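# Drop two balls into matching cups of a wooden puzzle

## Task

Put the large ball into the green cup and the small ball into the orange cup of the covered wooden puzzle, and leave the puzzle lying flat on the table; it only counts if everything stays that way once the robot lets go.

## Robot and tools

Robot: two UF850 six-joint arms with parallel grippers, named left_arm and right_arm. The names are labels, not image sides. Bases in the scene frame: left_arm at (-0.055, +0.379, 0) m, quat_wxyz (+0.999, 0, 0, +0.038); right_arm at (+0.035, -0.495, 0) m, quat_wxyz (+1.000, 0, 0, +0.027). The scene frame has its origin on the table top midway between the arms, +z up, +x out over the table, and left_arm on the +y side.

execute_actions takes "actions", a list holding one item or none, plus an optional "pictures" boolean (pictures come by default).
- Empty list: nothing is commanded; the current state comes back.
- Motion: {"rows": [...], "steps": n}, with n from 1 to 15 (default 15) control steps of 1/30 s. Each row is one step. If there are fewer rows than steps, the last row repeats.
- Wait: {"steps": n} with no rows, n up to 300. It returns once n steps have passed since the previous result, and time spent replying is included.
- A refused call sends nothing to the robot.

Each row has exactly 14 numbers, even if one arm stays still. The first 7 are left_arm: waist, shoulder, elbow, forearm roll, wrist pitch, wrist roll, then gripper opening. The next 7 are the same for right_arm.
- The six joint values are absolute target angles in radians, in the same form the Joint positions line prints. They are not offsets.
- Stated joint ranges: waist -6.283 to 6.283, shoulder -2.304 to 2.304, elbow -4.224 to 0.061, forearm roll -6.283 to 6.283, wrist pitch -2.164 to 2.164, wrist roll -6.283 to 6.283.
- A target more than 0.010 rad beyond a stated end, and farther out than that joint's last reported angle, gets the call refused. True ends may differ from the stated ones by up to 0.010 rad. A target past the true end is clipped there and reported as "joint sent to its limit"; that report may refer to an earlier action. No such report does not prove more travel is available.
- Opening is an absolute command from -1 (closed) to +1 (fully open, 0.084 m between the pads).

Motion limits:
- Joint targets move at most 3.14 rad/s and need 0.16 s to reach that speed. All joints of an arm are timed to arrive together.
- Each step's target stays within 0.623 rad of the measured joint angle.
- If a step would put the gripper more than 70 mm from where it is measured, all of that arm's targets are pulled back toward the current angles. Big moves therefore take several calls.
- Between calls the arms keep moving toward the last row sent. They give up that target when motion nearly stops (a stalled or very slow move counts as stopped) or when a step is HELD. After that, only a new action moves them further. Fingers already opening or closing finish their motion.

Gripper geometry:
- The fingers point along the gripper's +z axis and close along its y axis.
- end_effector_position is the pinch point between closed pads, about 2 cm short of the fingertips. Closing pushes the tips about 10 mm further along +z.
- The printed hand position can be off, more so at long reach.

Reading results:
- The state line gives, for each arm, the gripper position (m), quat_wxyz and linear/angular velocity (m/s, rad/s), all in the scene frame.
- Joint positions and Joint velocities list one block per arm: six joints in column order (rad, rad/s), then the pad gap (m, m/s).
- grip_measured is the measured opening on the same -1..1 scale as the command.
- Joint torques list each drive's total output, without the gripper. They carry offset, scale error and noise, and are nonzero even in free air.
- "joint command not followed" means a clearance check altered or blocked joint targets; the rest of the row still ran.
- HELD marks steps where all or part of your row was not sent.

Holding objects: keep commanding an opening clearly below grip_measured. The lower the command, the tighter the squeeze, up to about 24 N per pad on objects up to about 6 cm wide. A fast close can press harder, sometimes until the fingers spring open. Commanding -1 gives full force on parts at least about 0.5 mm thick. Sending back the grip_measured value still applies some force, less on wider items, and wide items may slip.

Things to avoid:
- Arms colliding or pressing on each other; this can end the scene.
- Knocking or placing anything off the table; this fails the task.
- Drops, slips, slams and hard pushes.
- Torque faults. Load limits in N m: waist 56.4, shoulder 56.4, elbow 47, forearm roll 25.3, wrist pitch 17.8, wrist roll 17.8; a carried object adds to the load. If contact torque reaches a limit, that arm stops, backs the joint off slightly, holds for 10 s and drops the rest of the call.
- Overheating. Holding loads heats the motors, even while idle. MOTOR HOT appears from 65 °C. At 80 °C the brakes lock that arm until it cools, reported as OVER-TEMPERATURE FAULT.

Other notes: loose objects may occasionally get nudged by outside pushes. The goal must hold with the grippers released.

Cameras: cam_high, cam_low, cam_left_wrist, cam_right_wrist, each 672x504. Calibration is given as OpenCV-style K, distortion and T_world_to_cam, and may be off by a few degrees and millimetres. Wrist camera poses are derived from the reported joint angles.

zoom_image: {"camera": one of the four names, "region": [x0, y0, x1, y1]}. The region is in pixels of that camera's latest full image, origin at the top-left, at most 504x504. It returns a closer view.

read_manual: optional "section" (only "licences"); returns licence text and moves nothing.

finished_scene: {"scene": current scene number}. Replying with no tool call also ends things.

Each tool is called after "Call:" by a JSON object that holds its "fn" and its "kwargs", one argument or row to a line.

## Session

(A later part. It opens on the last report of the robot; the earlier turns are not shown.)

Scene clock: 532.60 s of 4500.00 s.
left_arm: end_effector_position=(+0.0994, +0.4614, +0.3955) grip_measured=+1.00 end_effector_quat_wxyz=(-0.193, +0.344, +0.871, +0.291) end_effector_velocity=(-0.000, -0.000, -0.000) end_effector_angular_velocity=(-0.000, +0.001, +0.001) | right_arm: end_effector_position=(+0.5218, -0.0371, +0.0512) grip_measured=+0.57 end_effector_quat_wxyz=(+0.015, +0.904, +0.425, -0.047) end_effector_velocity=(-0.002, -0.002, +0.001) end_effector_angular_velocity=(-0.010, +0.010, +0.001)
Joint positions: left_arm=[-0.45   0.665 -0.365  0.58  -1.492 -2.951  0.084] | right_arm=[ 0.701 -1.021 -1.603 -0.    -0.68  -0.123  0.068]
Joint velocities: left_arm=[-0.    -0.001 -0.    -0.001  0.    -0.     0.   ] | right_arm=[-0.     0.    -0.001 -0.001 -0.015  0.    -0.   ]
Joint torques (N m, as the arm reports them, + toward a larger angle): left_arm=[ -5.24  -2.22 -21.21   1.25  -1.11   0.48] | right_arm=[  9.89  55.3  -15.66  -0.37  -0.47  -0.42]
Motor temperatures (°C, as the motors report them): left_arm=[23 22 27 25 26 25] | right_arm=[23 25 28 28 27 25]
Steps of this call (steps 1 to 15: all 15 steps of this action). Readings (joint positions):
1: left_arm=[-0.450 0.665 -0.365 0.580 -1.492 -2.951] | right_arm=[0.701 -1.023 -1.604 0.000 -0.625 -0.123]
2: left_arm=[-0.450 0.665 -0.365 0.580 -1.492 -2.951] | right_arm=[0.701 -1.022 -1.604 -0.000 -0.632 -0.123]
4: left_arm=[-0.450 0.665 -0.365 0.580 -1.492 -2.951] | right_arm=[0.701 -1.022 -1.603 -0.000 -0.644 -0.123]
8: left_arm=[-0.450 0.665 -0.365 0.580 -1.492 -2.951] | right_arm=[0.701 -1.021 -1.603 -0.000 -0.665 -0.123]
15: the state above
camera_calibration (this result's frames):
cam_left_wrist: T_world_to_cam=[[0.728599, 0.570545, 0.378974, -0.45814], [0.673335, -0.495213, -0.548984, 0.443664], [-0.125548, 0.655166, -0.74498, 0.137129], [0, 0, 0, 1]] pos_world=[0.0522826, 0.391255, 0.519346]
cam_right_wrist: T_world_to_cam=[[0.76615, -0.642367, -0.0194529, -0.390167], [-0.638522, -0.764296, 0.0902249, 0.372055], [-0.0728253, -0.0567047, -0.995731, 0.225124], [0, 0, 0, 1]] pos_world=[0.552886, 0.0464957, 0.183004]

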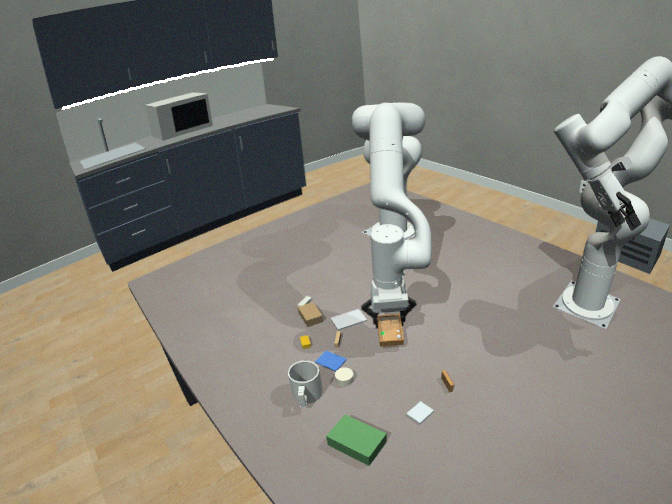

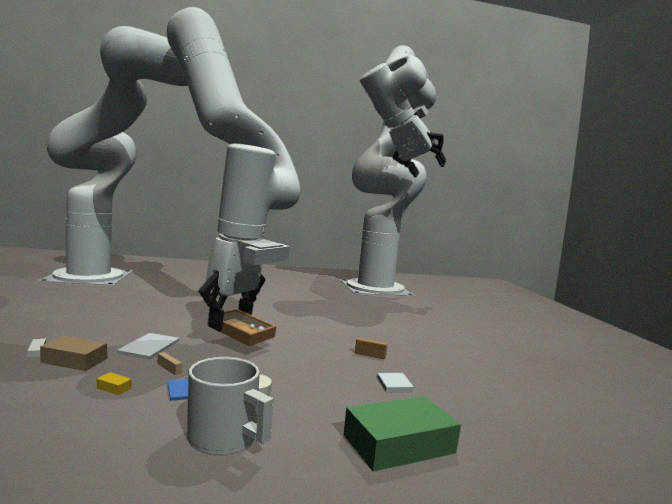

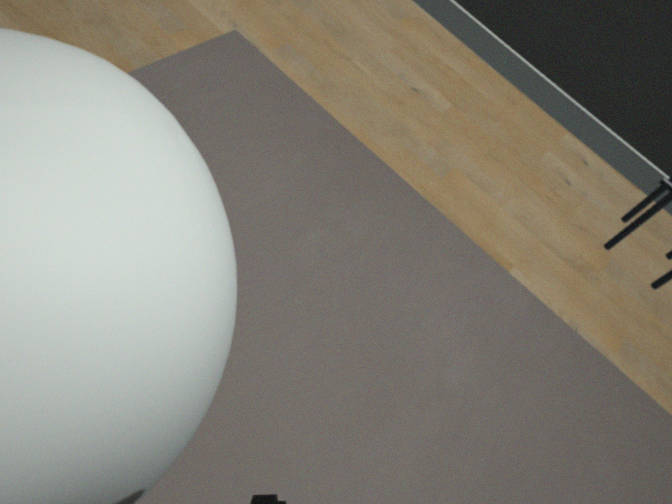

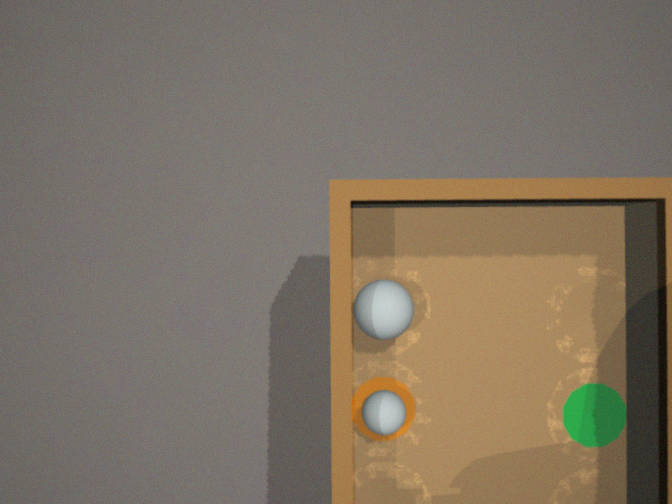

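Call:
{"fn": "execute_actions", "kwargs": {
  "actions": [
    {"rows": [[-0.45, 0.665, -0.365, 0.58, -1.492, -2.951, 1, 0.7007, -1.021, -1.6034, 0.0, -0.685, -0.1228, 0.0],[-0.45, 0.665, -0.365, 0.58, -1.492, -2.951, 1, 0.7007, -1.021, -1.6034, 0.0, -0.689, -0.1228, 0.0],[-0.45, 0.665, -0.365, 0.58, -1.492, -2.951, 1, 0.7007, -1.021, -1.6034, 0.0, -0.693, -0.1228, 0.0],[-0.45, 0.665, -0.365, 0.58, -1.492, -2.951, 1, 0.7007, -1.021, -1.6034, 0.0, -0.697, -0.1228, 0.0],[-0.45, 0.665, -0.365, 0.58, -1.492, -2.951, 1, 0.7007, -1.021, -1.6034, 0.0, -0.701, -0.1228, 0.0],[-0.45, 0.665, -0.365, 0.58, -1.492, -2.951, 1, 0.7007, -1.021, -1.6034, 0.0, -0.705, -0.1228, 0.0],[-0.45, 0.665, -0.365, 0.58, -1.492, -2.951, 1, 0.7007, -1.021, -1.6034, 0.0, -0.709, -0.1228, 0.0],[-0.45, 0.665, -0.365, 0.58, -1.492, -2.951, 1, 0.7007, -1.021, -1.6034, 0.0, -0.712, -0.1228, 0.0]], "steps": 15}
  ],
  "pictures": false
}}

Call:
{"fn": "execute_actions", "kwargs": {
  "actions": [
    {"steps": 10}
  ]
}}

Scene clock: 544.10 s of 4500.00 s.
left_arm: end_effector_position=(+0.0994, +0.4614, +0.3955) grip_measured=+1.00 end_effector_quat_wxyz=(-0.193, +0.344, +0.871, +0.291) end_effector_velocity=(-0.000, -0.000, -0.000) end_effector_angular_velocity=(-0.000, +0.000, +0.001) | right_arm: end_effector_position=(+0.5164, -0.0422, +0.0520) grip_measured=+0.57 end_effector_quat_wxyz=(+0.020, +0.903, +0.424, -0.061) end_effector_velocity=(-0.002, -0.002, +0.000) end_effector_angular_velocity=(-0.009, +0.009, +0.001)
Joint positions: left_arm=[-0.45   0.665 -0.365  0.58  -1.492 -2.951  0.084] | right_arm=[ 0.701 -1.021 -1.603  0.    -0.711 -0.123  0.068]
Joint velocities: left_arm=[ 0.    -0.     0.    -0.     0.    -0.001  0.   ] | right_arm=[-0.     0.     0.    -0.    -0.012 -0.001  0.   ]
Joint torques (N m, as the arm reports them, + toward a larger angle): left_arm=[ -5.07  -2.05 -21.56   1.11  -1.14   0.43] | right_arm=[  9.88  54.6  -15.79  -0.52  -0.29  -0.45]
Motor temperatures (°C, as the motors report them): left_arm=[23 22 27 25 26 25] | right_arm=[23 25 28 28 27 25]
Steps of this call (steps 1 to 15: the robot went on to your last target; steps 16 to 90: nothing new was sent; then 8.00 s passed at rest; steps 91 to 105: all 15 steps of this action). Readings (joint positions):
91: left_arm=[-0.450 0.665 -0.365 0.580 -1.492 -2.951] | right_arm=[0.701 -1.021 -1.603 -0.000 -0.682 -0.123]
92: left_arm=[-0.450 0.665 -0.365 0.580 -1.492 -2.951] | right_arm=[0.701 -1.021 -1.603 0.000 -0.683 -0.123]
94: left_arm=[-0.450 0.665 -0.365 0.580 -1.492 -2.951] | right_arm=[0.701 -1.021 -1.603 0.000 -0.687 -0.123]
98: left_arm=[-0.450 0.665 -0.365 0.580 -1.492 -2.951] | right_arm=[0.701 -1.021 -1.603 0.000 -0.700 -0.123]
105: the state above

Scene clock: 544.43 s of 4500.00 s.
left_arm: end_effector_position=(+0.0994, +0.4614, +0.3955) grip_measured=+1.00 end_effector_quat_wxyz=(-0.193, +0.344, +0.871, +0.291) end_effector_velocity=(-0.000, -0.000, -0.000) end_effector_angular_velocity=(-0.001, +0.001, +0.001) | right_arm: end_effector_position=(+0.5162, -0.0424, +0.0521) grip_measured=+0.57 end_effector_quat_wxyz=(+0.020, +0.903, +0.424, -0.062) end_effector_velocity=(-0.000, -0.001, -0.000) end_effector_angular_velocity=(-0.001, +0.001, +0.001)
Joint positions: left_arm=[-0.45   0.665 -0.365  0.58  -1.492 -2.951  0.084] | right_arm=[ 0.701 -1.021 -1.603  0.    -0.712 -0.123  0.068]
Joint velocities: left_arm=[ 0.    -0.    -0.    -0.002 -0.    -0.     0.   ] | right_arm=[ 0.    -0.     0.001 -0.001 -0.    -0.     0.   ]
Joint torques (N m, as the arm reports them, + toward a larger angle): left_arm=[ -4.85  -2.2  -21.62   1.3   -1.15   0.55] | right_arm=[  9.76  55.09 -15.44  -0.56  -0.43  -0.39]
Motor temperatures (°C, as the motors report them): left_arm=[23 22 27 25 26 25] | right_arm=[23 25 28 28 27 25]
Steps of this call (steps 1 to 10: the robot went on to your last target). Readings (joint positions):
1: left_arm=[-0.450 0.665 -0.365 0.580 -1.492 -2.951] | right_arm=[0.701 -1.021 -1.603 0.000 -0.711 -0.123]
2: left_arm=[-0.450 0.665 -0.365 0.580 -1.492 -2.951] | right_arm=[0.701 -1.021 -1.603 -0.000 -0.711 -0.123]
4: left_arm=[-0.450 0.665 -0.365 0.580 -1.492 -2.951] | right_arm=[0.701 -1.021 -1.603 -0.000 -0.712 -0.123]
8: left_arm=[-0.450 0.665 -0.365 0.580 -1.492 -2.951] | right_arm=[0.701 -1.021 -1.603 0.000 -0.712 -0.123]
10: the state above
camera_calibration (this result's frames):
cam_left_wrist: T_world_to_cam=[[0.7286, 0.570545, 0.378974, -0.45814], [0.673335, -0.495213, -0.548985, 0.443664], [-0.125548, 0.655166, -0.74498, 0.13713], [0, 0, 0, 1]] pos_world=[0.0522826, 0.391255, 0.519346]
cam_right_wrist: T_world_to_cam=[[0.765662, -0.642827, -0.0231283, -0.388831], [-0.636101, -0.762015, 0.121282, 0.361652], [-0.0955871, -0.0781488, -0.992349, 0.23599], [0, 0, 0, 1]] pos_world=[0.550318, 0.0440757, 0.18133]

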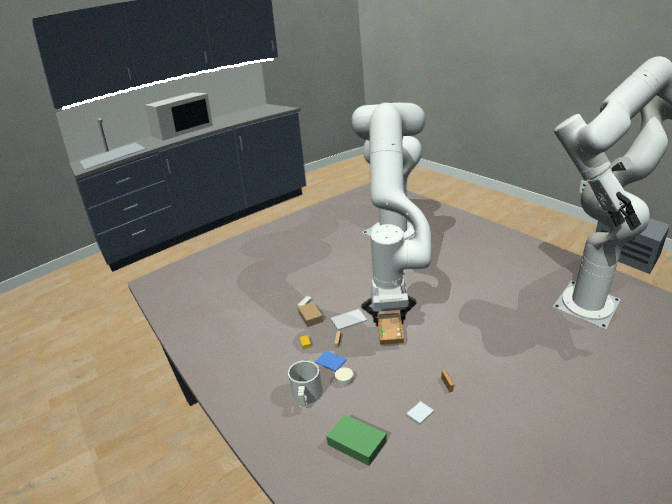

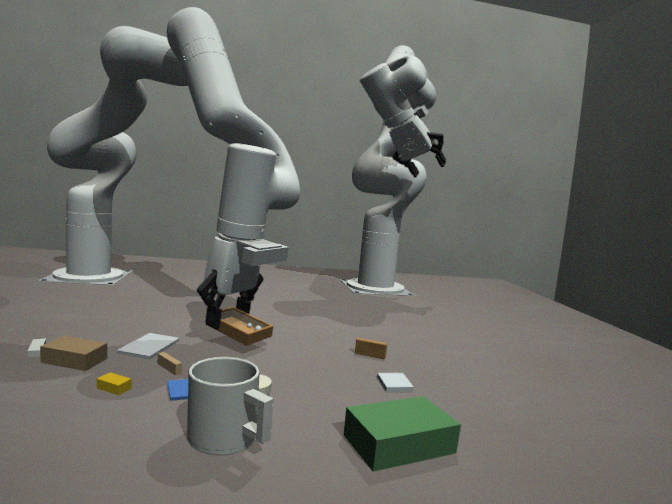

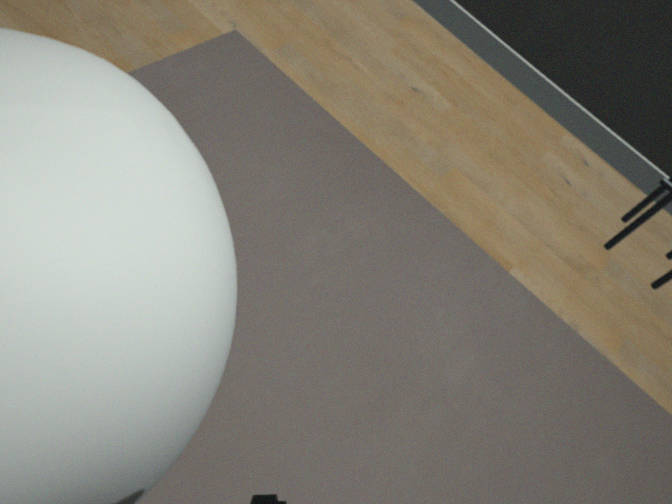

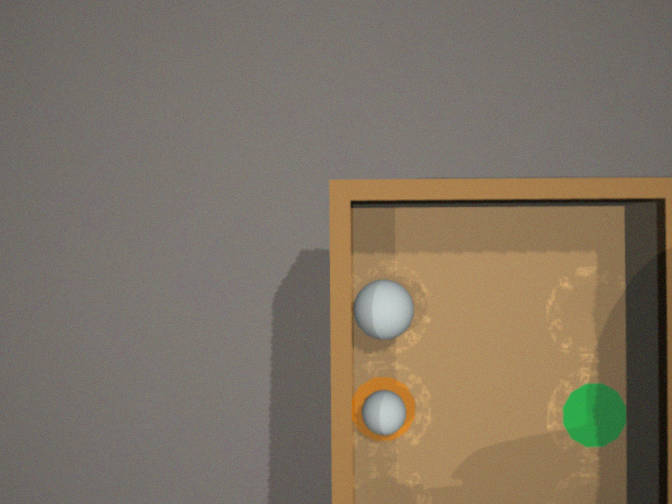

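Call:
{"fn": "execute_actions", "kwargs": {
  "actions": [
    {"rows": [[-0.45, 0.665, -0.365, 0.58, -1.492, -2.951, 1, 0.7007, -1.021, -1.6034, 0.0, -0.714, -0.1228, 0.0],[-0.45, 0.665, -0.365, 0.58, -1.492, -2.951, 1, 0.7007, -1.021, -1.6034, 0.0, -0.717, -0.1228, 0.0],[-0.45, 0.665, -0.365, 0.58, -1.492, -2.951, 1, 0.7007, -1.021, -1.6034, 0.0, -0.72, -0.1228, 0.0],[-0.45, 0.665, -0.365, 0.58, -1.492, -2.951, 1, 0.7007, -1.021, -1.6034, 0.0, -0.724, -0.1228, 0.0],[-0.45, 0.665, -0.365, 0.58, -1.492, -2.951, 1, 0.7007, -1.021, -1.6034, 0.0, -0.728, -0.1228, 0.0],[-0.45, 0.665, -0.365, 0.58, -1.492, -2.951, 1, 0.7007, -1.021, -1.6034, 0.0, -0.732, -0.1228, 0.0],[-0.45, 0.665, -0.365, 0.58, -1.492, -2.951, 1, 0.7007, -1.021, -1.6034, 0.0, -0.736, -0.1228, 0.0],[-0.45, 0.665, -0.365, 0.58, -1.492, -2.951, 1, 0.7007, -1.021, -1.6034, 0.0, -0.739, -0.1228, 0.0],[-0.45, 0.665, -0.365, 0.58, -1.492, -2.951, 1, 0.7007, -1.021, -1.6034, 0.0, -0.742, -0.1228, 0.0]], "steps": 15}
  ],
  "pictures": false
}}

Call:
{"fn": "execute_actions", "kwargs": {
  "actions": [
    {"steps": 10}
  ]
}}

Scene clock: 557.40 s of 4500.00 s.
left_arm: end_effector_position=(+0.0994, +0.4614, +0.3955) grip_measured=+1.00 end_effector_quat_wxyz=(-0.193, +0.344, +0.871, +0.291) end_effector_velocity=(-0.000, -0.000, -0.000) end_effector_angular_velocity=(-0.000, -0.000, -0.000) | right_arm: end_effector_position=(+0.5112, -0.0471, +0.0531) grip_measured=+0.57 end_effector_quat_wxyz=(+0.025, +0.902, +0.424, -0.075) end_effector_velocity=(-0.003, -0.002, +0.001) end_effector_angular_velocity=(-0.010, +0.012, -0.002)
Joint positions: left_arm=[-0.45   0.665 -0.365  0.58  -1.492 -2.951  0.084] | right_arm=[ 0.701 -1.021 -1.603  0.    -0.741 -0.123  0.068]
Joint velocities: left_arm=[ 0.  0.  0. -0.  0.  0. -0.] | right_arm=[-0.     0.    -0.     0.001 -0.016  0.001  0.   ]
Joint torques (N m, as the arm reports them, + toward a larger angle): left_arm=[ -5.2   -1.58 -21.53   1.15  -1.11   0.51] | right_arm=[  8.99  54.14 -15.83  -0.55  -0.48  -0.4 ]
Motor temperatures (°C, as the motors report them): left_arm=[23 22 27 25 26 25] | right_arm=[23 25 28 28 27 25]
Steps of this call (steps 1 to 15: the robot went on to your last target; steps 16 to 90: nothing new was sent; then 9.47 s passed at rest; steps 91 to 105: all 15 steps of this action). Readings (joint positions):
91: left_arm=[-0.450 0.665 -0.365 0.580 -1.492 -2.951] | right_arm=[0.701 -1.021 -1.603 0.000 -0.712 -0.123]
92: left_arm=[-0.450 0.665 -0.365 0.580 -1.492 -2.951] | right_arm=[0.701 -1.021 -1.603 0.000 -0.713 -0.123]
94: left_arm=[-0.450 0.665 -0.365 0.580 -1.492 -2.951] | right_arm=[0.701 -1.021 -1.603 0.000 -0.715 -0.123]
98: left_arm=[-0.450 0.665 -0.365 0.580 -1.492 -2.951] | right_arm=[0.701 -1.021 -1.603 0.000 -0.727 -0.123]
105: the state above

Scene clock: 557.73 s of 4500.00 s.
left_arm: end_effector_position=(+0.0994, +0.4614, +0.3955) grip_measured=+1.00 end_effector_quat_wxyz=(-0.193, +0.344, +0.871, +0.291) end_effector_velocity=(-0.000, -0.000, +0.000) end_effector_angular_velocity=(-0.001, -0.001, +0.000) | right_arm: end_effector_position=(+0.5109, -0.0473, +0.0531) grip_measured=+0.57 end_effector_quat_wxyz=(+0.025, +0.902, +0.424, -0.076) end_effector_velocity=(-0.000, -0.000, -0.000) end_effector_angular_velocity=(-0.001, +0.001, -0.002)
Joint positions: left_arm=[-0.45   0.665 -0.365  0.58  -1.492 -2.951  0.084] | right_arm=[ 0.701 -1.021 -1.603 -0.    -0.742 -0.123  0.068]
Joint velocities: left_arm=[-0.     0.001 -0.    -0.001 -0.    -0.    -0.   ] | right_arm=[-0.     0.     0.     0.001 -0.001  0.001 -0.   ]
Joint torques (N m, as the arm reports them, + toward a larger angle): left_arm=[ -4.88  -2.   -21.24   1.36  -1.12   0.47] | right_arm=[  9.52  54.41 -15.75  -0.64  -0.46  -0.4 ]
Motor temperatures (°C, as the motors report them): left_arm=[23 22 27 25 26 25] | right_arm=[23 25 28 28 27 25]
Steps of this call (steps 1 to 10: the robot went on to your last target). Readings (joint positions):
1: left_arm=[-0.450 0.665 -0.365 0.580 -1.492 -2.951] | right_arm=[0.701 -1.021 -1.603 -0.000 -0.741 -0.123]
2: left_arm=[-0.450 0.665 -0.365 0.580 -1.492 -2.951] | right_arm=[0.701 -1.021 -1.603 0.000 -0.741 -0.123]
4: left_arm=[-0.450 0.665 -0.365 0.580 -1.492 -2.951] | right_arm=[0.701 -1.021 -1.603 0.000 -0.742 -0.123]
8: left_arm=[-0.450 0.665 -0.365 0.580 -1.492 -2.951] | right_arm=[0.701 -1.021 -1.603 -0.000 -0.742 -0.123]
10: the state above
camera_calibration (this result's frames):
cam_left_wrist: T_world_to_cam=[[0.7286, 0.570545, 0.378974, -0.45814], [0.673335, -0.495213, -0.548985, 0.443664], [-0.125547, 0.655166, -0.74498, 0.137129], [0, 0, 0, 1]] pos_world=[0.0522826, 0.391255, 0.519346]
cam_right_wrist: T_world_to_cam=[[0.765119, -0.643338, -0.0266102, -0.387523], [-0.633132, -0.759217, 0.150775, 0.351423], [-0.117202, -0.0985133, -0.98821, 0.246004], [0, 0, 0, 1]] pos_world=[0.54783, 0.0417325, 0.179806]

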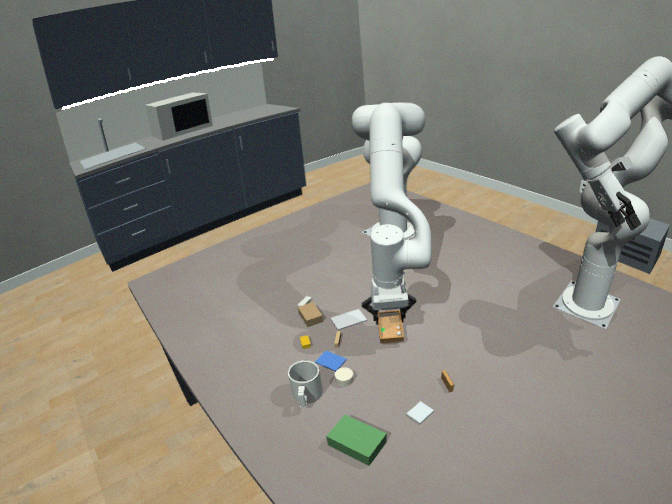

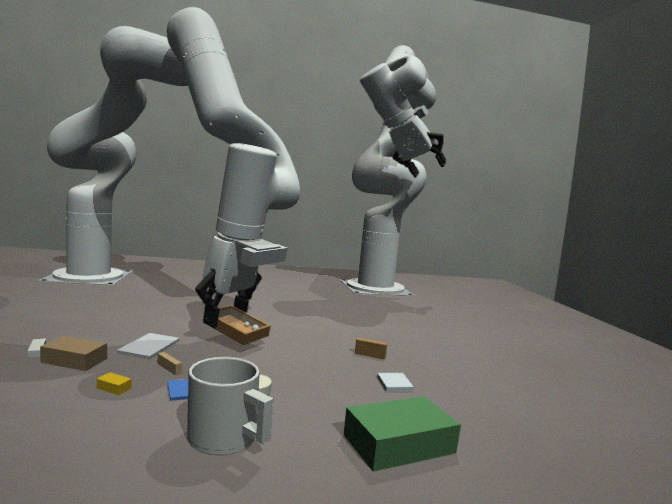

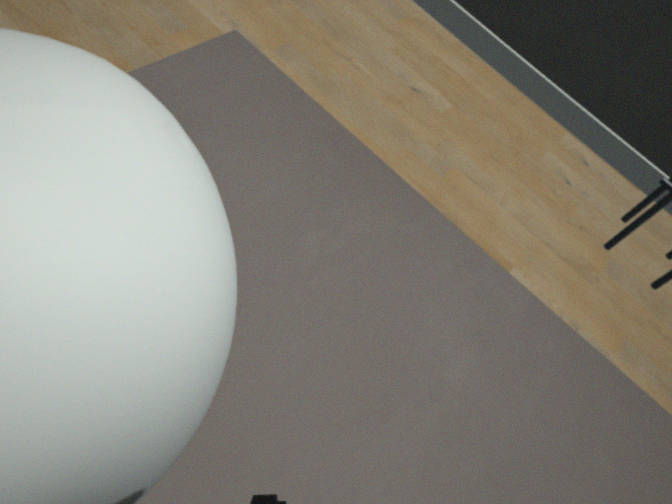

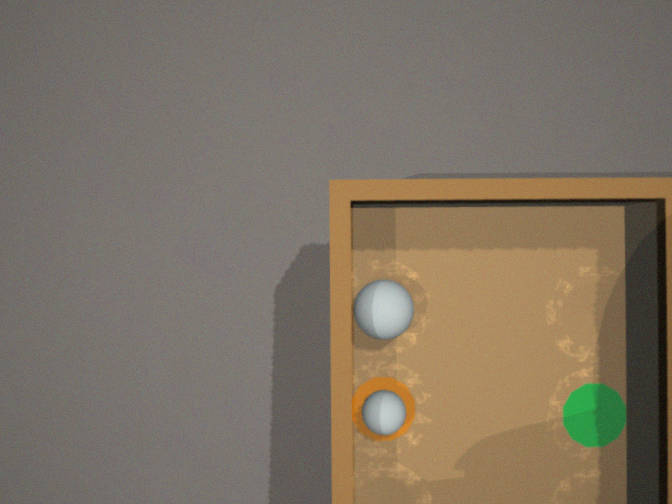

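Call:
{"fn": "execute_actions", "kwargs": {
  "actions": [
    {"rows": [[-0.45, 0.665, -0.365, 0.58, -1.492, -2.951, 1, 0.7007, -1.021, -1.6034, 0.0, -0.744, -0.1228, 0.0],[-0.45, 0.665, -0.365, 0.58, -1.492, -2.951, 1, 0.7007, -1.021, -1.6034, 0.0, -0.747, -0.1228, 0.0],[-0.45, 0.665, -0.365, 0.58, -1.492, -2.951, 1, 0.7007, -1.021, -1.6034, 0.0, -0.75, -0.1228, 0.0],[-0.45, 0.665, -0.365, 0.58, -1.492, -2.951, 1, 0.7007, -1.021, -1.6034, 0.0, -0.754, -0.1228, 0.0],[-0.45, 0.665, -0.365, 0.58, -1.492, -2.951, 1, 0.7007, -1.021, -1.6034, 0.0, -0.758, -0.1228, 0.0],[-0.45, 0.665, -0.365, 0.58, -1.492, -2.951, 1, 0.7007, -1.021, -1.6034, 0.0, -0.762, -0.1228, 0.0],[-0.45, 0.665, -0.365, 0.58, -1.492, -2.951, 1, 0.7007, -1.021, -1.6034, 0.0, -0.766, -0.1228, 0.0],[-0.45, 0.665, -0.365, 0.58, -1.492, -2.951, 1, 0.7007, -1.021, -1.6034, 0.0, -0.769, -0.1228, 0.0],[-0.45, 0.665, -0.365, 0.58, -1.492, -2.951, 1, 0.7007, -1.021, -1.6034, 0.0, -0.772, -0.1228, 0.0]], "steps": 15}
  ],
  "pictures": false
}}

Call:
{"fn": "execute_actions", "kwargs": {
  "actions": [
    {"steps": 10}
  ]
}}

Scene clock: 575.77 s of 4500.00 s.
left_arm: end_effector_position=(+0.0994, +0.4614, +0.3955) grip_measured=+1.00 end_effector_quat_wxyz=(-0.193, +0.344, +0.871, +0.291) end_effector_velocity=(-0.000, -0.000, -0.000) end_effector_angular_velocity=(-0.001, +0.001, +0.001) | right_arm: end_effector_position=(+0.5059, -0.0521, +0.0543) grip_measured=+0.57 end_effector_quat_wxyz=(+0.029, +0.901, +0.423, -0.089) end_effector_velocity=(-0.003, -0.003, +0.001) end_effector_angular_velocity=(-0.011, +0.011, -0.001)
Joint positions: left_arm=[-0.45   0.665 -0.365  0.58  -1.492 -2.951  0.084] | right_arm=[ 0.701 -1.021 -1.603 -0.    -0.771 -0.123  0.068]
Joint velocities: left_arm=[-0.    -0.     0.    -0.002 -0.     0.     0.   ] | right_arm=[ 0.     0.    -0.001 -0.001 -0.016  0.002  0.   ]
Joint torques (N m, as the arm reports them, + toward a larger angle): left_arm=[ -4.96  -2.36 -21.5    1.25  -1.12   0.5 ] | right_arm=[  8.96  54.12 -15.49  -0.96  -0.42  -0.46]
Motor temperatures (°C, as the motors report them): left_arm=[23 22 27 25 26 25] | right_arm=[23 25 28 28 27 25]
Steps of this call (steps 1 to 15: the robot went on to your last target; steps 16 to 90: nothing new was sent; then 14.53 s passed at rest; steps 91 to 105: all 15 steps of this action). Readings (joint positions):
91: left_arm=[-0.450 0.665 -0.365 0.580 -1.492 -2.951] | right_arm=[0.701 -1.021 -1.603 0.000 -0.742 -0.123]
92: left_arm=[-0.450 0.665 -0.365 0.580 -1.492 -2.951] | right_arm=[0.701 -1.021 -1.603 0.000 -0.743 -0.123]
94: left_arm=[-0.450 0.665 -0.365 0.580 -1.492 -2.951] | right_arm=[0.701 -1.021 -1.603 0.000 -0.745 -0.123]
98: left_arm=[-0.450 0.665 -0.365 0.580 -1.492 -2.951] | right_arm=[0.701 -1.021 -1.603 -0.000 -0.757 -0.123]
105: the state above

Scene clock: 576.10 s of 4500.00 s.
left_arm: end_effector_position=(+0.0994, +0.4614, +0.3955) grip_measured=+1.00 end_effector_quat_wxyz=(-0.193, +0.344, +0.871, +0.291) end_effector_velocity=(+0.000, +0.000, -0.000) end_effector_angular_velocity=(+0.001, +0.000, -0.000) | right_arm: end_effector_position=(+0.5057, -0.0523, +0.0544) grip_measured=+0.57 end_effector_quat_wxyz=(+0.029, +0.901, +0.423, -0.090) end_effector_velocity=(+0.000, +0.000, -0.000) end_effector_angular_velocity=(+0.001, -0.001, +0.000)
Joint positions: left_arm=[-0.45   0.665 -0.365  0.58  -1.492 -2.951  0.084] | right_arm=[ 0.701 -1.021 -1.603 -0.    -0.772 -0.123  0.068]
Joint velocities: left_arm=[-0.    -0.001 -0.     0.    -0.    -0.    -0.   ] | right_arm=[-0.     0.    -0.     0.001  0.001 -0.001 -0.   ]
Joint torques (N m, as the arm reports them, + toward a larger angle): left_arm=[ -4.86  -1.51 -21.03   1.15  -1.17   0.54] | right_arm=[  9.54  55.33 -15.41  -0.89  -0.47  -0.31]
Motor temperatures (°C, as the motors report them): left_arm=[23 22 27 25 26 25] | right_arm=[23 25 28 28 27 25]
Steps of this call (steps 1 to 10: the robot went on to your last target). Readings (joint positions):
1: left_arm=[-0.450 0.665 -0.365 0.580 -1.492 -2.951] | right_arm=[0.701 -1.021 -1.603 -0.000 -0.771 -0.123]
2: left_arm=[-0.450 0.665 -0.365 0.580 -1.492 -2.951] | right_arm=[0.701 -1.021 -1.603 0.000 -0.771 -0.123]
4: left_arm=[-0.450 0.665 -0.365 0.580 -1.492 -2.951] | right_arm=[0.701 -1.021 -1.603 0.000 -0.772 -0.123]
8: left_arm=[-0.450 0.665 -0.365 0.580 -1.492 -2.951] | right_arm=[0.701 -1.021 -1.603 -0.000 -0.772 -0.123]
10: the state above
camera_calibration (this result's frames):
cam_left_wrist: T_world_to_cam=[[0.7286, 0.570545, 0.378974, -0.45814], [0.673335, -0.495213, -0.548985, 0.443664], [-0.125548, 0.655166, -0.74498, 0.137129], [0, 0, 0, 1]] pos_world=[0.0522826, 0.391255, 0.519346]
cam_right_wrist: T_world_to_cam=[[0.7645, -0.643922, -0.0300698, -0.386182], [-0.629519, -0.755813, 0.180146, 0.340895], [-0.138727, -0.118792, -0.98318, 0.255709], [0, 0, 0, 1]] pos_world=[0.54531, 0.0393578, 0.178385]

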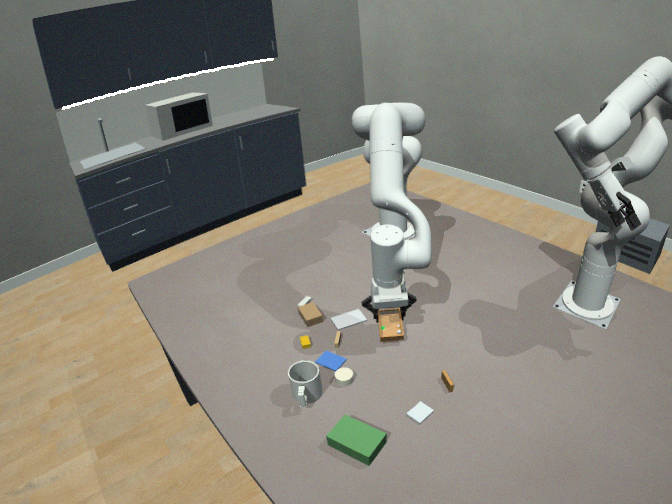

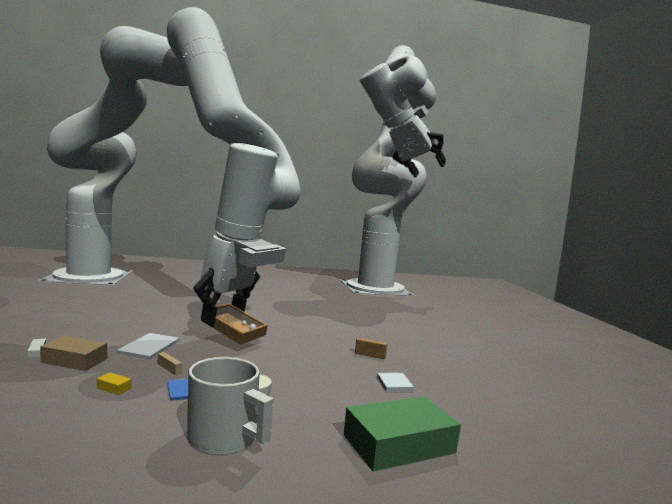

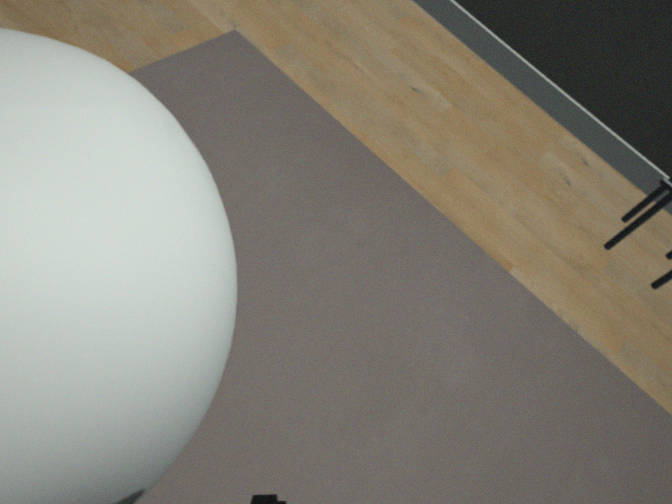

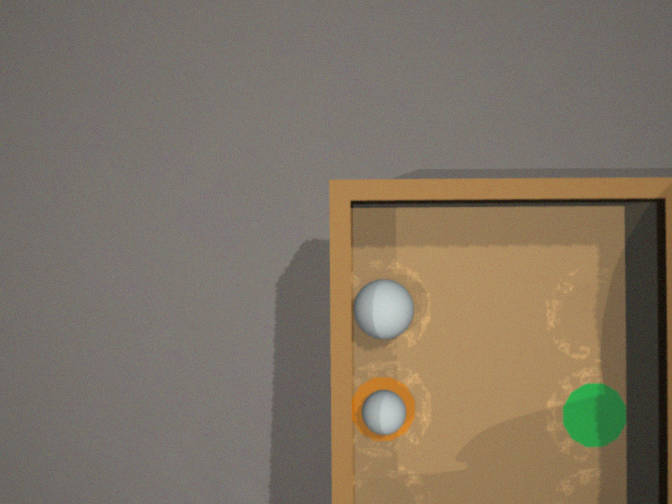

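Call:
{"fn": "execute_actions", "kwargs": {
  "actions": [
    {"rows": [[-0.45, 0.665, -0.365, 0.58, -1.492, -2.951, 1, 0.7007, -1.021, -1.6034, 0.0, -0.774, -0.1228, 0.0],[-0.45, 0.665, -0.365, 0.58, -1.492, -2.951, 1, 0.7007, -1.021, -1.6034, 0.0, -0.777, -0.1228, 0.0],[-0.45, 0.665, -0.365, 0.58, -1.492, -2.951, 1, 0.7007, -1.021, -1.6034, 0.0, -0.78, -0.1228, 0.0],[-0.45, 0.665, -0.365, 0.58, -1.492, -2.951, 1, 0.7007, -1.021, -1.6034, 0.0, -0.784, -0.1228, 0.0],[-0.45, 0.665, -0.365, 0.58, -1.492, -2.951, 1, 0.7007, -1.021, -1.6034, 0.0, -0.788, -0.1228, 0.0],[-0.45, 0.665, -0.365, 0.58, -1.492, -2.951, 1, 0.7007, -1.021, -1.6034, 0.0, -0.792, -0.1228, 0.0],[-0.45, 0.665, -0.365, 0.58, -1.492, -2.951, 1, 0.7007, -1.021, -1.6034, 0.0, -0.796, -0.1228, 0.0],[-0.45, 0.665, -0.365, 0.58, -1.492, -2.951, 1, 0.7007, -1.021, -1.6034, 0.0, -0.799, -0.1228, 0.0],[-0.45, 0.665, -0.365, 0.58, -1.492, -2.951, 1, 0.7007, -1.021, -1.6034, 0.0, -0.802, -0.1228, 0.0]], "steps": 15}
  ],
  "pictures": false
}}

Call:
{"fn": "execute_actions", "kwargs": {
  "actions": [
    {"steps": 10}
  ]
}}

Scene clock: 592.27 s of 4500.00 s.
left_arm: end_effector_position=(+0.0994, +0.4614, +0.3955) grip_measured=+1.00 end_effector_quat_wxyz=(-0.193, +0.344, +0.871, +0.291) end_effector_velocity=(+0.000, +0.000, +0.000) end_effector_angular_velocity=(+0.000, -0.001, -0.000) | right_arm: end_effector_position=(+0.5007, -0.0570, +0.0558) grip_measured=+0.57 end_effector_quat_wxyz=(+0.034, +0.900, +0.423, -0.103) end_effector_velocity=(-0.002, -0.002, +0.001) end_effector_angular_velocity=(-0.008, +0.010, -0.001)
Joint positions: left_arm=[-0.45   0.665 -0.365  0.58  -1.492 -2.951  0.084] | right_arm=[ 0.701 -1.021 -1.603 -0.    -0.801 -0.123  0.068]
Joint velocities: left_arm=[-0.  0.  0.  0.  0. -0.  0.] | right_arm=[ 0.     0.    -0.001  0.001 -0.014 -0.    -0.   ]
Joint torques (N m, as the arm reports them, + toward a larger angle): left_arm=[ -5.15  -2.39 -21.32   1.21  -1.1    0.53] | right_arm=[  9.56  54.49 -15.44  -0.53  -0.57  -0.47]
Motor temperatures (°C, as the motors report them): left_arm=[23 22 27 25 26 25] | right_arm=[23 25 28 28 27 25]
Steps of this call (steps 1 to 15: the robot went on to your last target; steps 16 to 90: nothing new was sent; then 12.67 s passed at rest; steps 91 to 105: all 15 steps of this action). Readings (joint positions):
91: left_arm=[-0.450 0.665 -0.365 0.580 -1.492 -2.951] | right_arm=[0.701 -1.021 -1.603 0.000 -0.772 -0.123]
92: left_arm=[-0.450 0.665 -0.365 0.580 -1.492 -2.951] | right_arm=[0.701 -1.021 -1.603 0.000 -0.773 -0.123]
94: left_arm=[-0.450 0.665 -0.365 0.580 -1.492 -2.951] | right_arm=[0.701 -1.021 -1.603 0.000 -0.775 -0.123]
98: left_arm=[-0.450 0.665 -0.365 0.580 -1.492 -2.951] | right_arm=[0.701 -1.021 -1.603 0.000 -0.787 -0.123]
105: the state above

Scene clock: 592.60 s of 4500.00 s.
left_arm: end_effector_position=(+0.0994, +0.4614, +0.3955) grip_measured=+1.00 end_effector_quat_wxyz=(-0.193, +0.344, +0.871, +0.291) end_effector_velocity=(+0.000, +0.000, +0.000) end_effector_angular_velocity=(+0.001, -0.000, -0.001) | right_arm: end_effector_position=(+0.5004, -0.0572, +0.0559) grip_measured=+0.57 end_effector_quat_wxyz=(+0.034, +0.900, +0.423, -0.104) end_effector_velocity=(-0.000, -0.000, -0.000) end_effector_angular_velocity=(-0.001, +0.001, -0.000)
Joint positions: left_arm=[-0.45   0.665 -0.365  0.58  -1.492 -2.951  0.084] | right_arm=[ 0.701 -1.021 -1.603 -0.    -0.802 -0.123  0.068]
Joint velocities: left_arm=[-0.     0.    -0.     0.001 -0.     0.     0.   ] | right_arm=[-0.    -0.     0.001 -0.    -0.     0.    -0.   ]
Joint torques (N m, as the arm reports them, + toward a larger angle): left_arm=[ -5.12  -2.17 -21.47   1.33  -1.16   0.52] | right_arm=[  9.61  54.41 -15.09  -0.33  -0.46  -0.36]
Motor temperatures (°C, as the motors report them): left_arm=[23 22 27 25 26 25] | right_arm=[23 25 28 28 27 25]
Steps of this call (steps 1 to 10: the robot went on to your last target). Readings (joint positions):
1: left_arm=[-0.450 0.665 -0.365 0.580 -1.492 -2.951] | right_arm=[0.701 -1.021 -1.603 0.000 -0.801 -0.123]
2: left_arm=[-0.450 0.665 -0.365 0.580 -1.492 -2.951] | right_arm=[0.701 -1.021 -1.603 0.000 -0.801 -0.123]
4: left_arm=[-0.450 0.665 -0.365 0.580 -1.492 -2.951] | right_arm=[0.701 -1.021 -1.603 0.000 -0.802 -0.123]
8: left_arm=[-0.450 0.665 -0.365 0.580 -1.492 -2.951] | right_arm=[0.701 -1.021 -1.603 0.000 -0.802 -0.123]
10: the state above
camera_calibration (this result's frames):
cam_left_wrist: T_world_to_cam=[[0.728599, 0.570545, 0.378974, -0.45814], [0.673335, -0.495212, -0.548985, 0.443664], [-0.125548, 0.655167, -0.74498, 0.137129], [0, 0, 0, 1]] pos_world=[0.0522826, 0.391255, 0.519346]
cam_right_wrist: T_world_to_cam=[[0.763806, -0.644576, -0.0335033, -0.38481], [-0.625265, -0.751805, 0.209364, 0.330078], [-0.160139, -0.138965, -0.977264, 0.265093], [0, 0, 0, 1]] pos_world=[0.542759, 0.0369539, 0.177067]

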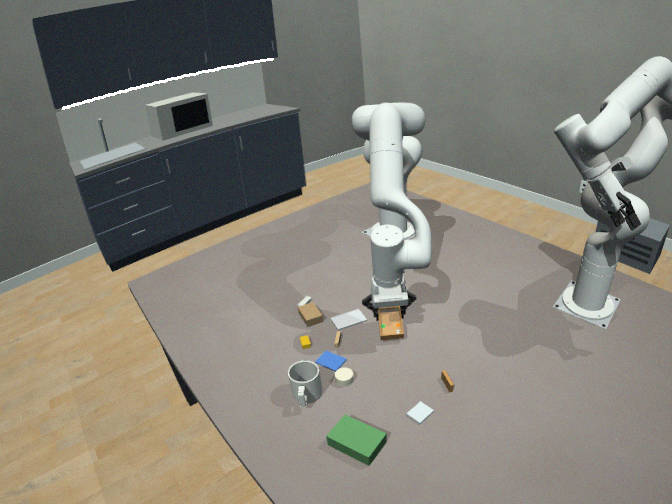

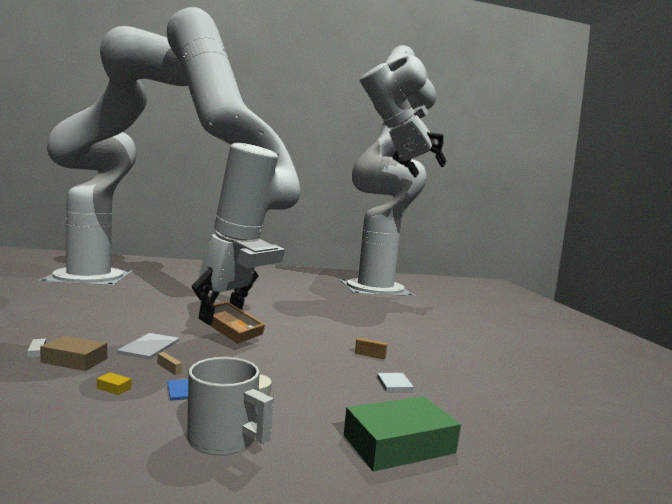

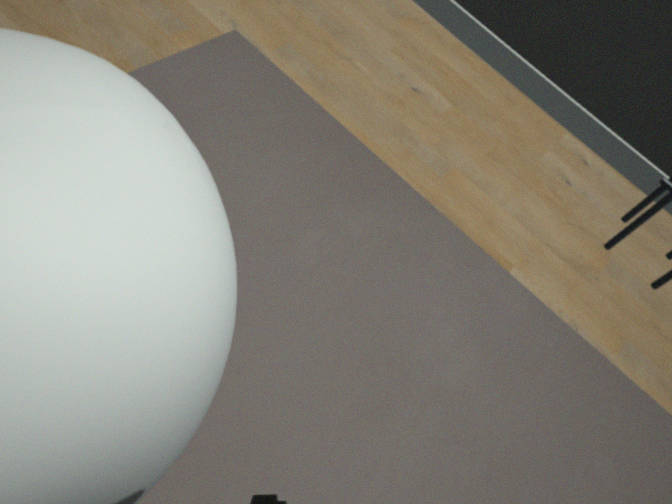

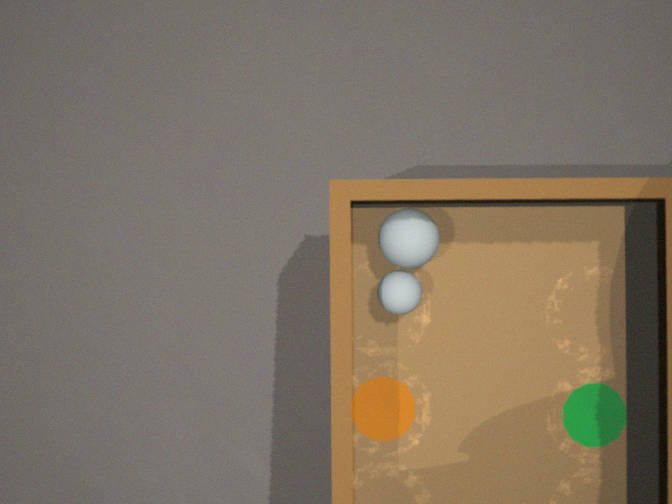

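Call:
{"fn": "execute_actions", "kwargs": {
  "actions": []
}}

Scene clock: 596.13 s of 4500.00 s.
left_arm: end_effector_position=(+0.0994, +0.4614, +0.3955) grip_measured=+1.00 end_effector_quat_wxyz=(-0.193, +0.344, +0.871, +0.291) end_effector_velocity=(+0.000, +0.000, +0.000) end_effector_angular_velocity=(+0.001, -0.001, -0.001) | right_arm: end_effector_position=(+0.5004, -0.0572, +0.0559) grip_measured=+0.57 end_effector_quat_wxyz=(+0.034, +0.900, +0.423, -0.104) end_effector_velocity=(+0.000, +0.000, +0.000) end_effector_angular_velocity=(-0.000, +0.000, +0.000)
Joint positions: left_arm=[-0.45   0.665 -0.365  0.58  -1.492 -2.951  0.084] | right_arm=[ 0.701 -1.021 -1.603  0.    -0.802 -0.123  0.068]
Joint velocities: left_arm=[-0.     0.     0.     0.002 -0.     0.     0.   ] | right_arm=[ 0.    -0.    -0.001 -0.    -0.001 -0.    -0.   ]
Joint torques (N m, as the arm reports them, + toward a larger angle): left_arm=[ -4.58  -1.6  -21.38   1.23  -1.14   0.53] | right_arm=[  9.52  54.48 -15.6   -0.71  -0.5   -0.46]
Motor temperatures (°C, as the motors report them): left_arm=[23 22 27 25 26 25] | right_arm=[23 25 28 28 27 25]
Steps of this call (steps 1 to 15: the robot went on to your last target; steps 16 to 106: nothing new was sent). Readings (joint positions):
1: left_arm=[-0.450 0.665 -0.365 0.580 -1.492 -2.951] | right_arm=[0.701 -1.021 -1.603 -0.000 -0.802 -0.123]
2: left_arm=[-0.450 0.665 -0.365 0.580 -1.492 -2.951] | right_arm=[0.701 -1.021 -1.603 0.000 -0.802 -0.123]
4: left_arm=[-0.450 0.665 -0.365 0.580 -1.492 -2.951] | right_arm=[0.701 -1.021 -1.603 0.000 -0.802 -0.123]
8: left_arm=[-0.450 0.665 -0.365 0.580 -1.492 -2.951] | right_arm=[0.701 -1.021 -1.603 -0.000 -0.802 -0.123]
106: the state above
All arms were judged still, so your last target was given up. Only a new action makes them travel on or press farther. Fingers that are still opening or closing keep moving.
camera_calibration (this result's frames):
cam_left_wrist: T_world_to_cam=[[0.7286, 0.570545, 0.378974, -0.45814], [0.673335, -0.495213, -0.548984, 0.443664], [-0.125548, 0.655166, -0.74498, 0.13713], [0, 0, 0, 1]] pos_world=[0.0522826, 0.391255, 0.519346]
cam_right_wrist: T_world_to_cam=[[0.763804, -0.644577, -0.0335097, -0.384808], [-0.625257, -0.751797, 0.209417, 0.330059], [-0.160178, -0.139002, -0.977252, 0.265109], [0, 0, 0, 1]] pos_world=[0.542754, 0.0369494, 0.177064]

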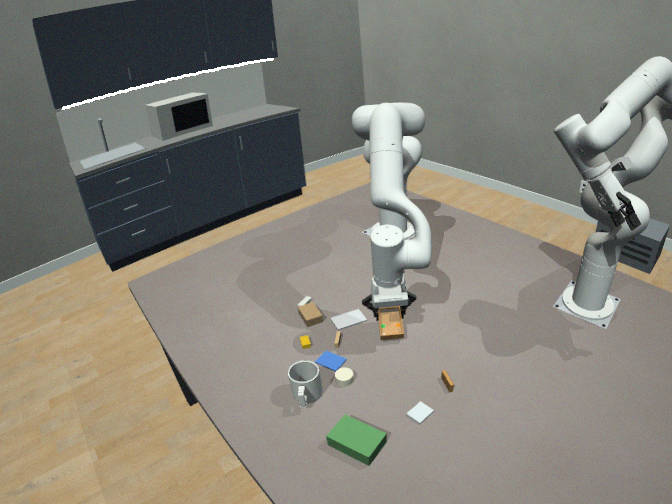

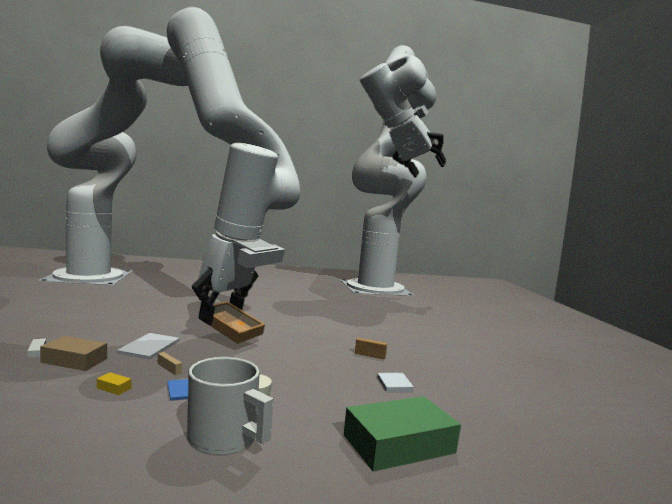

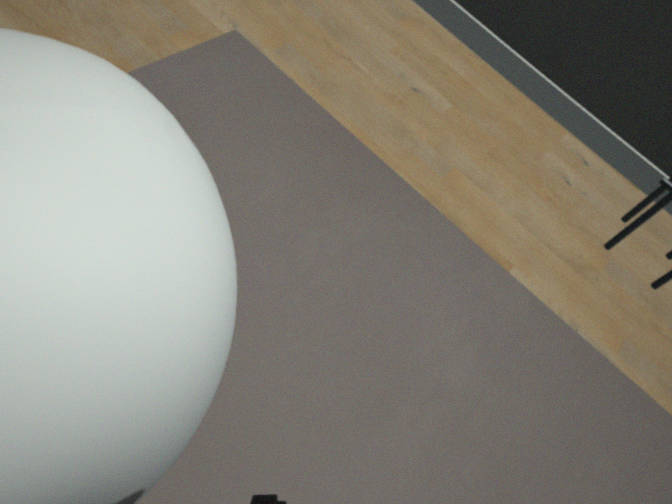

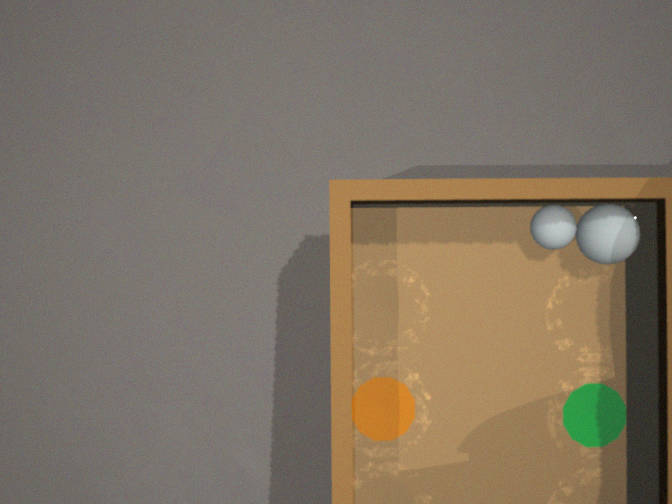

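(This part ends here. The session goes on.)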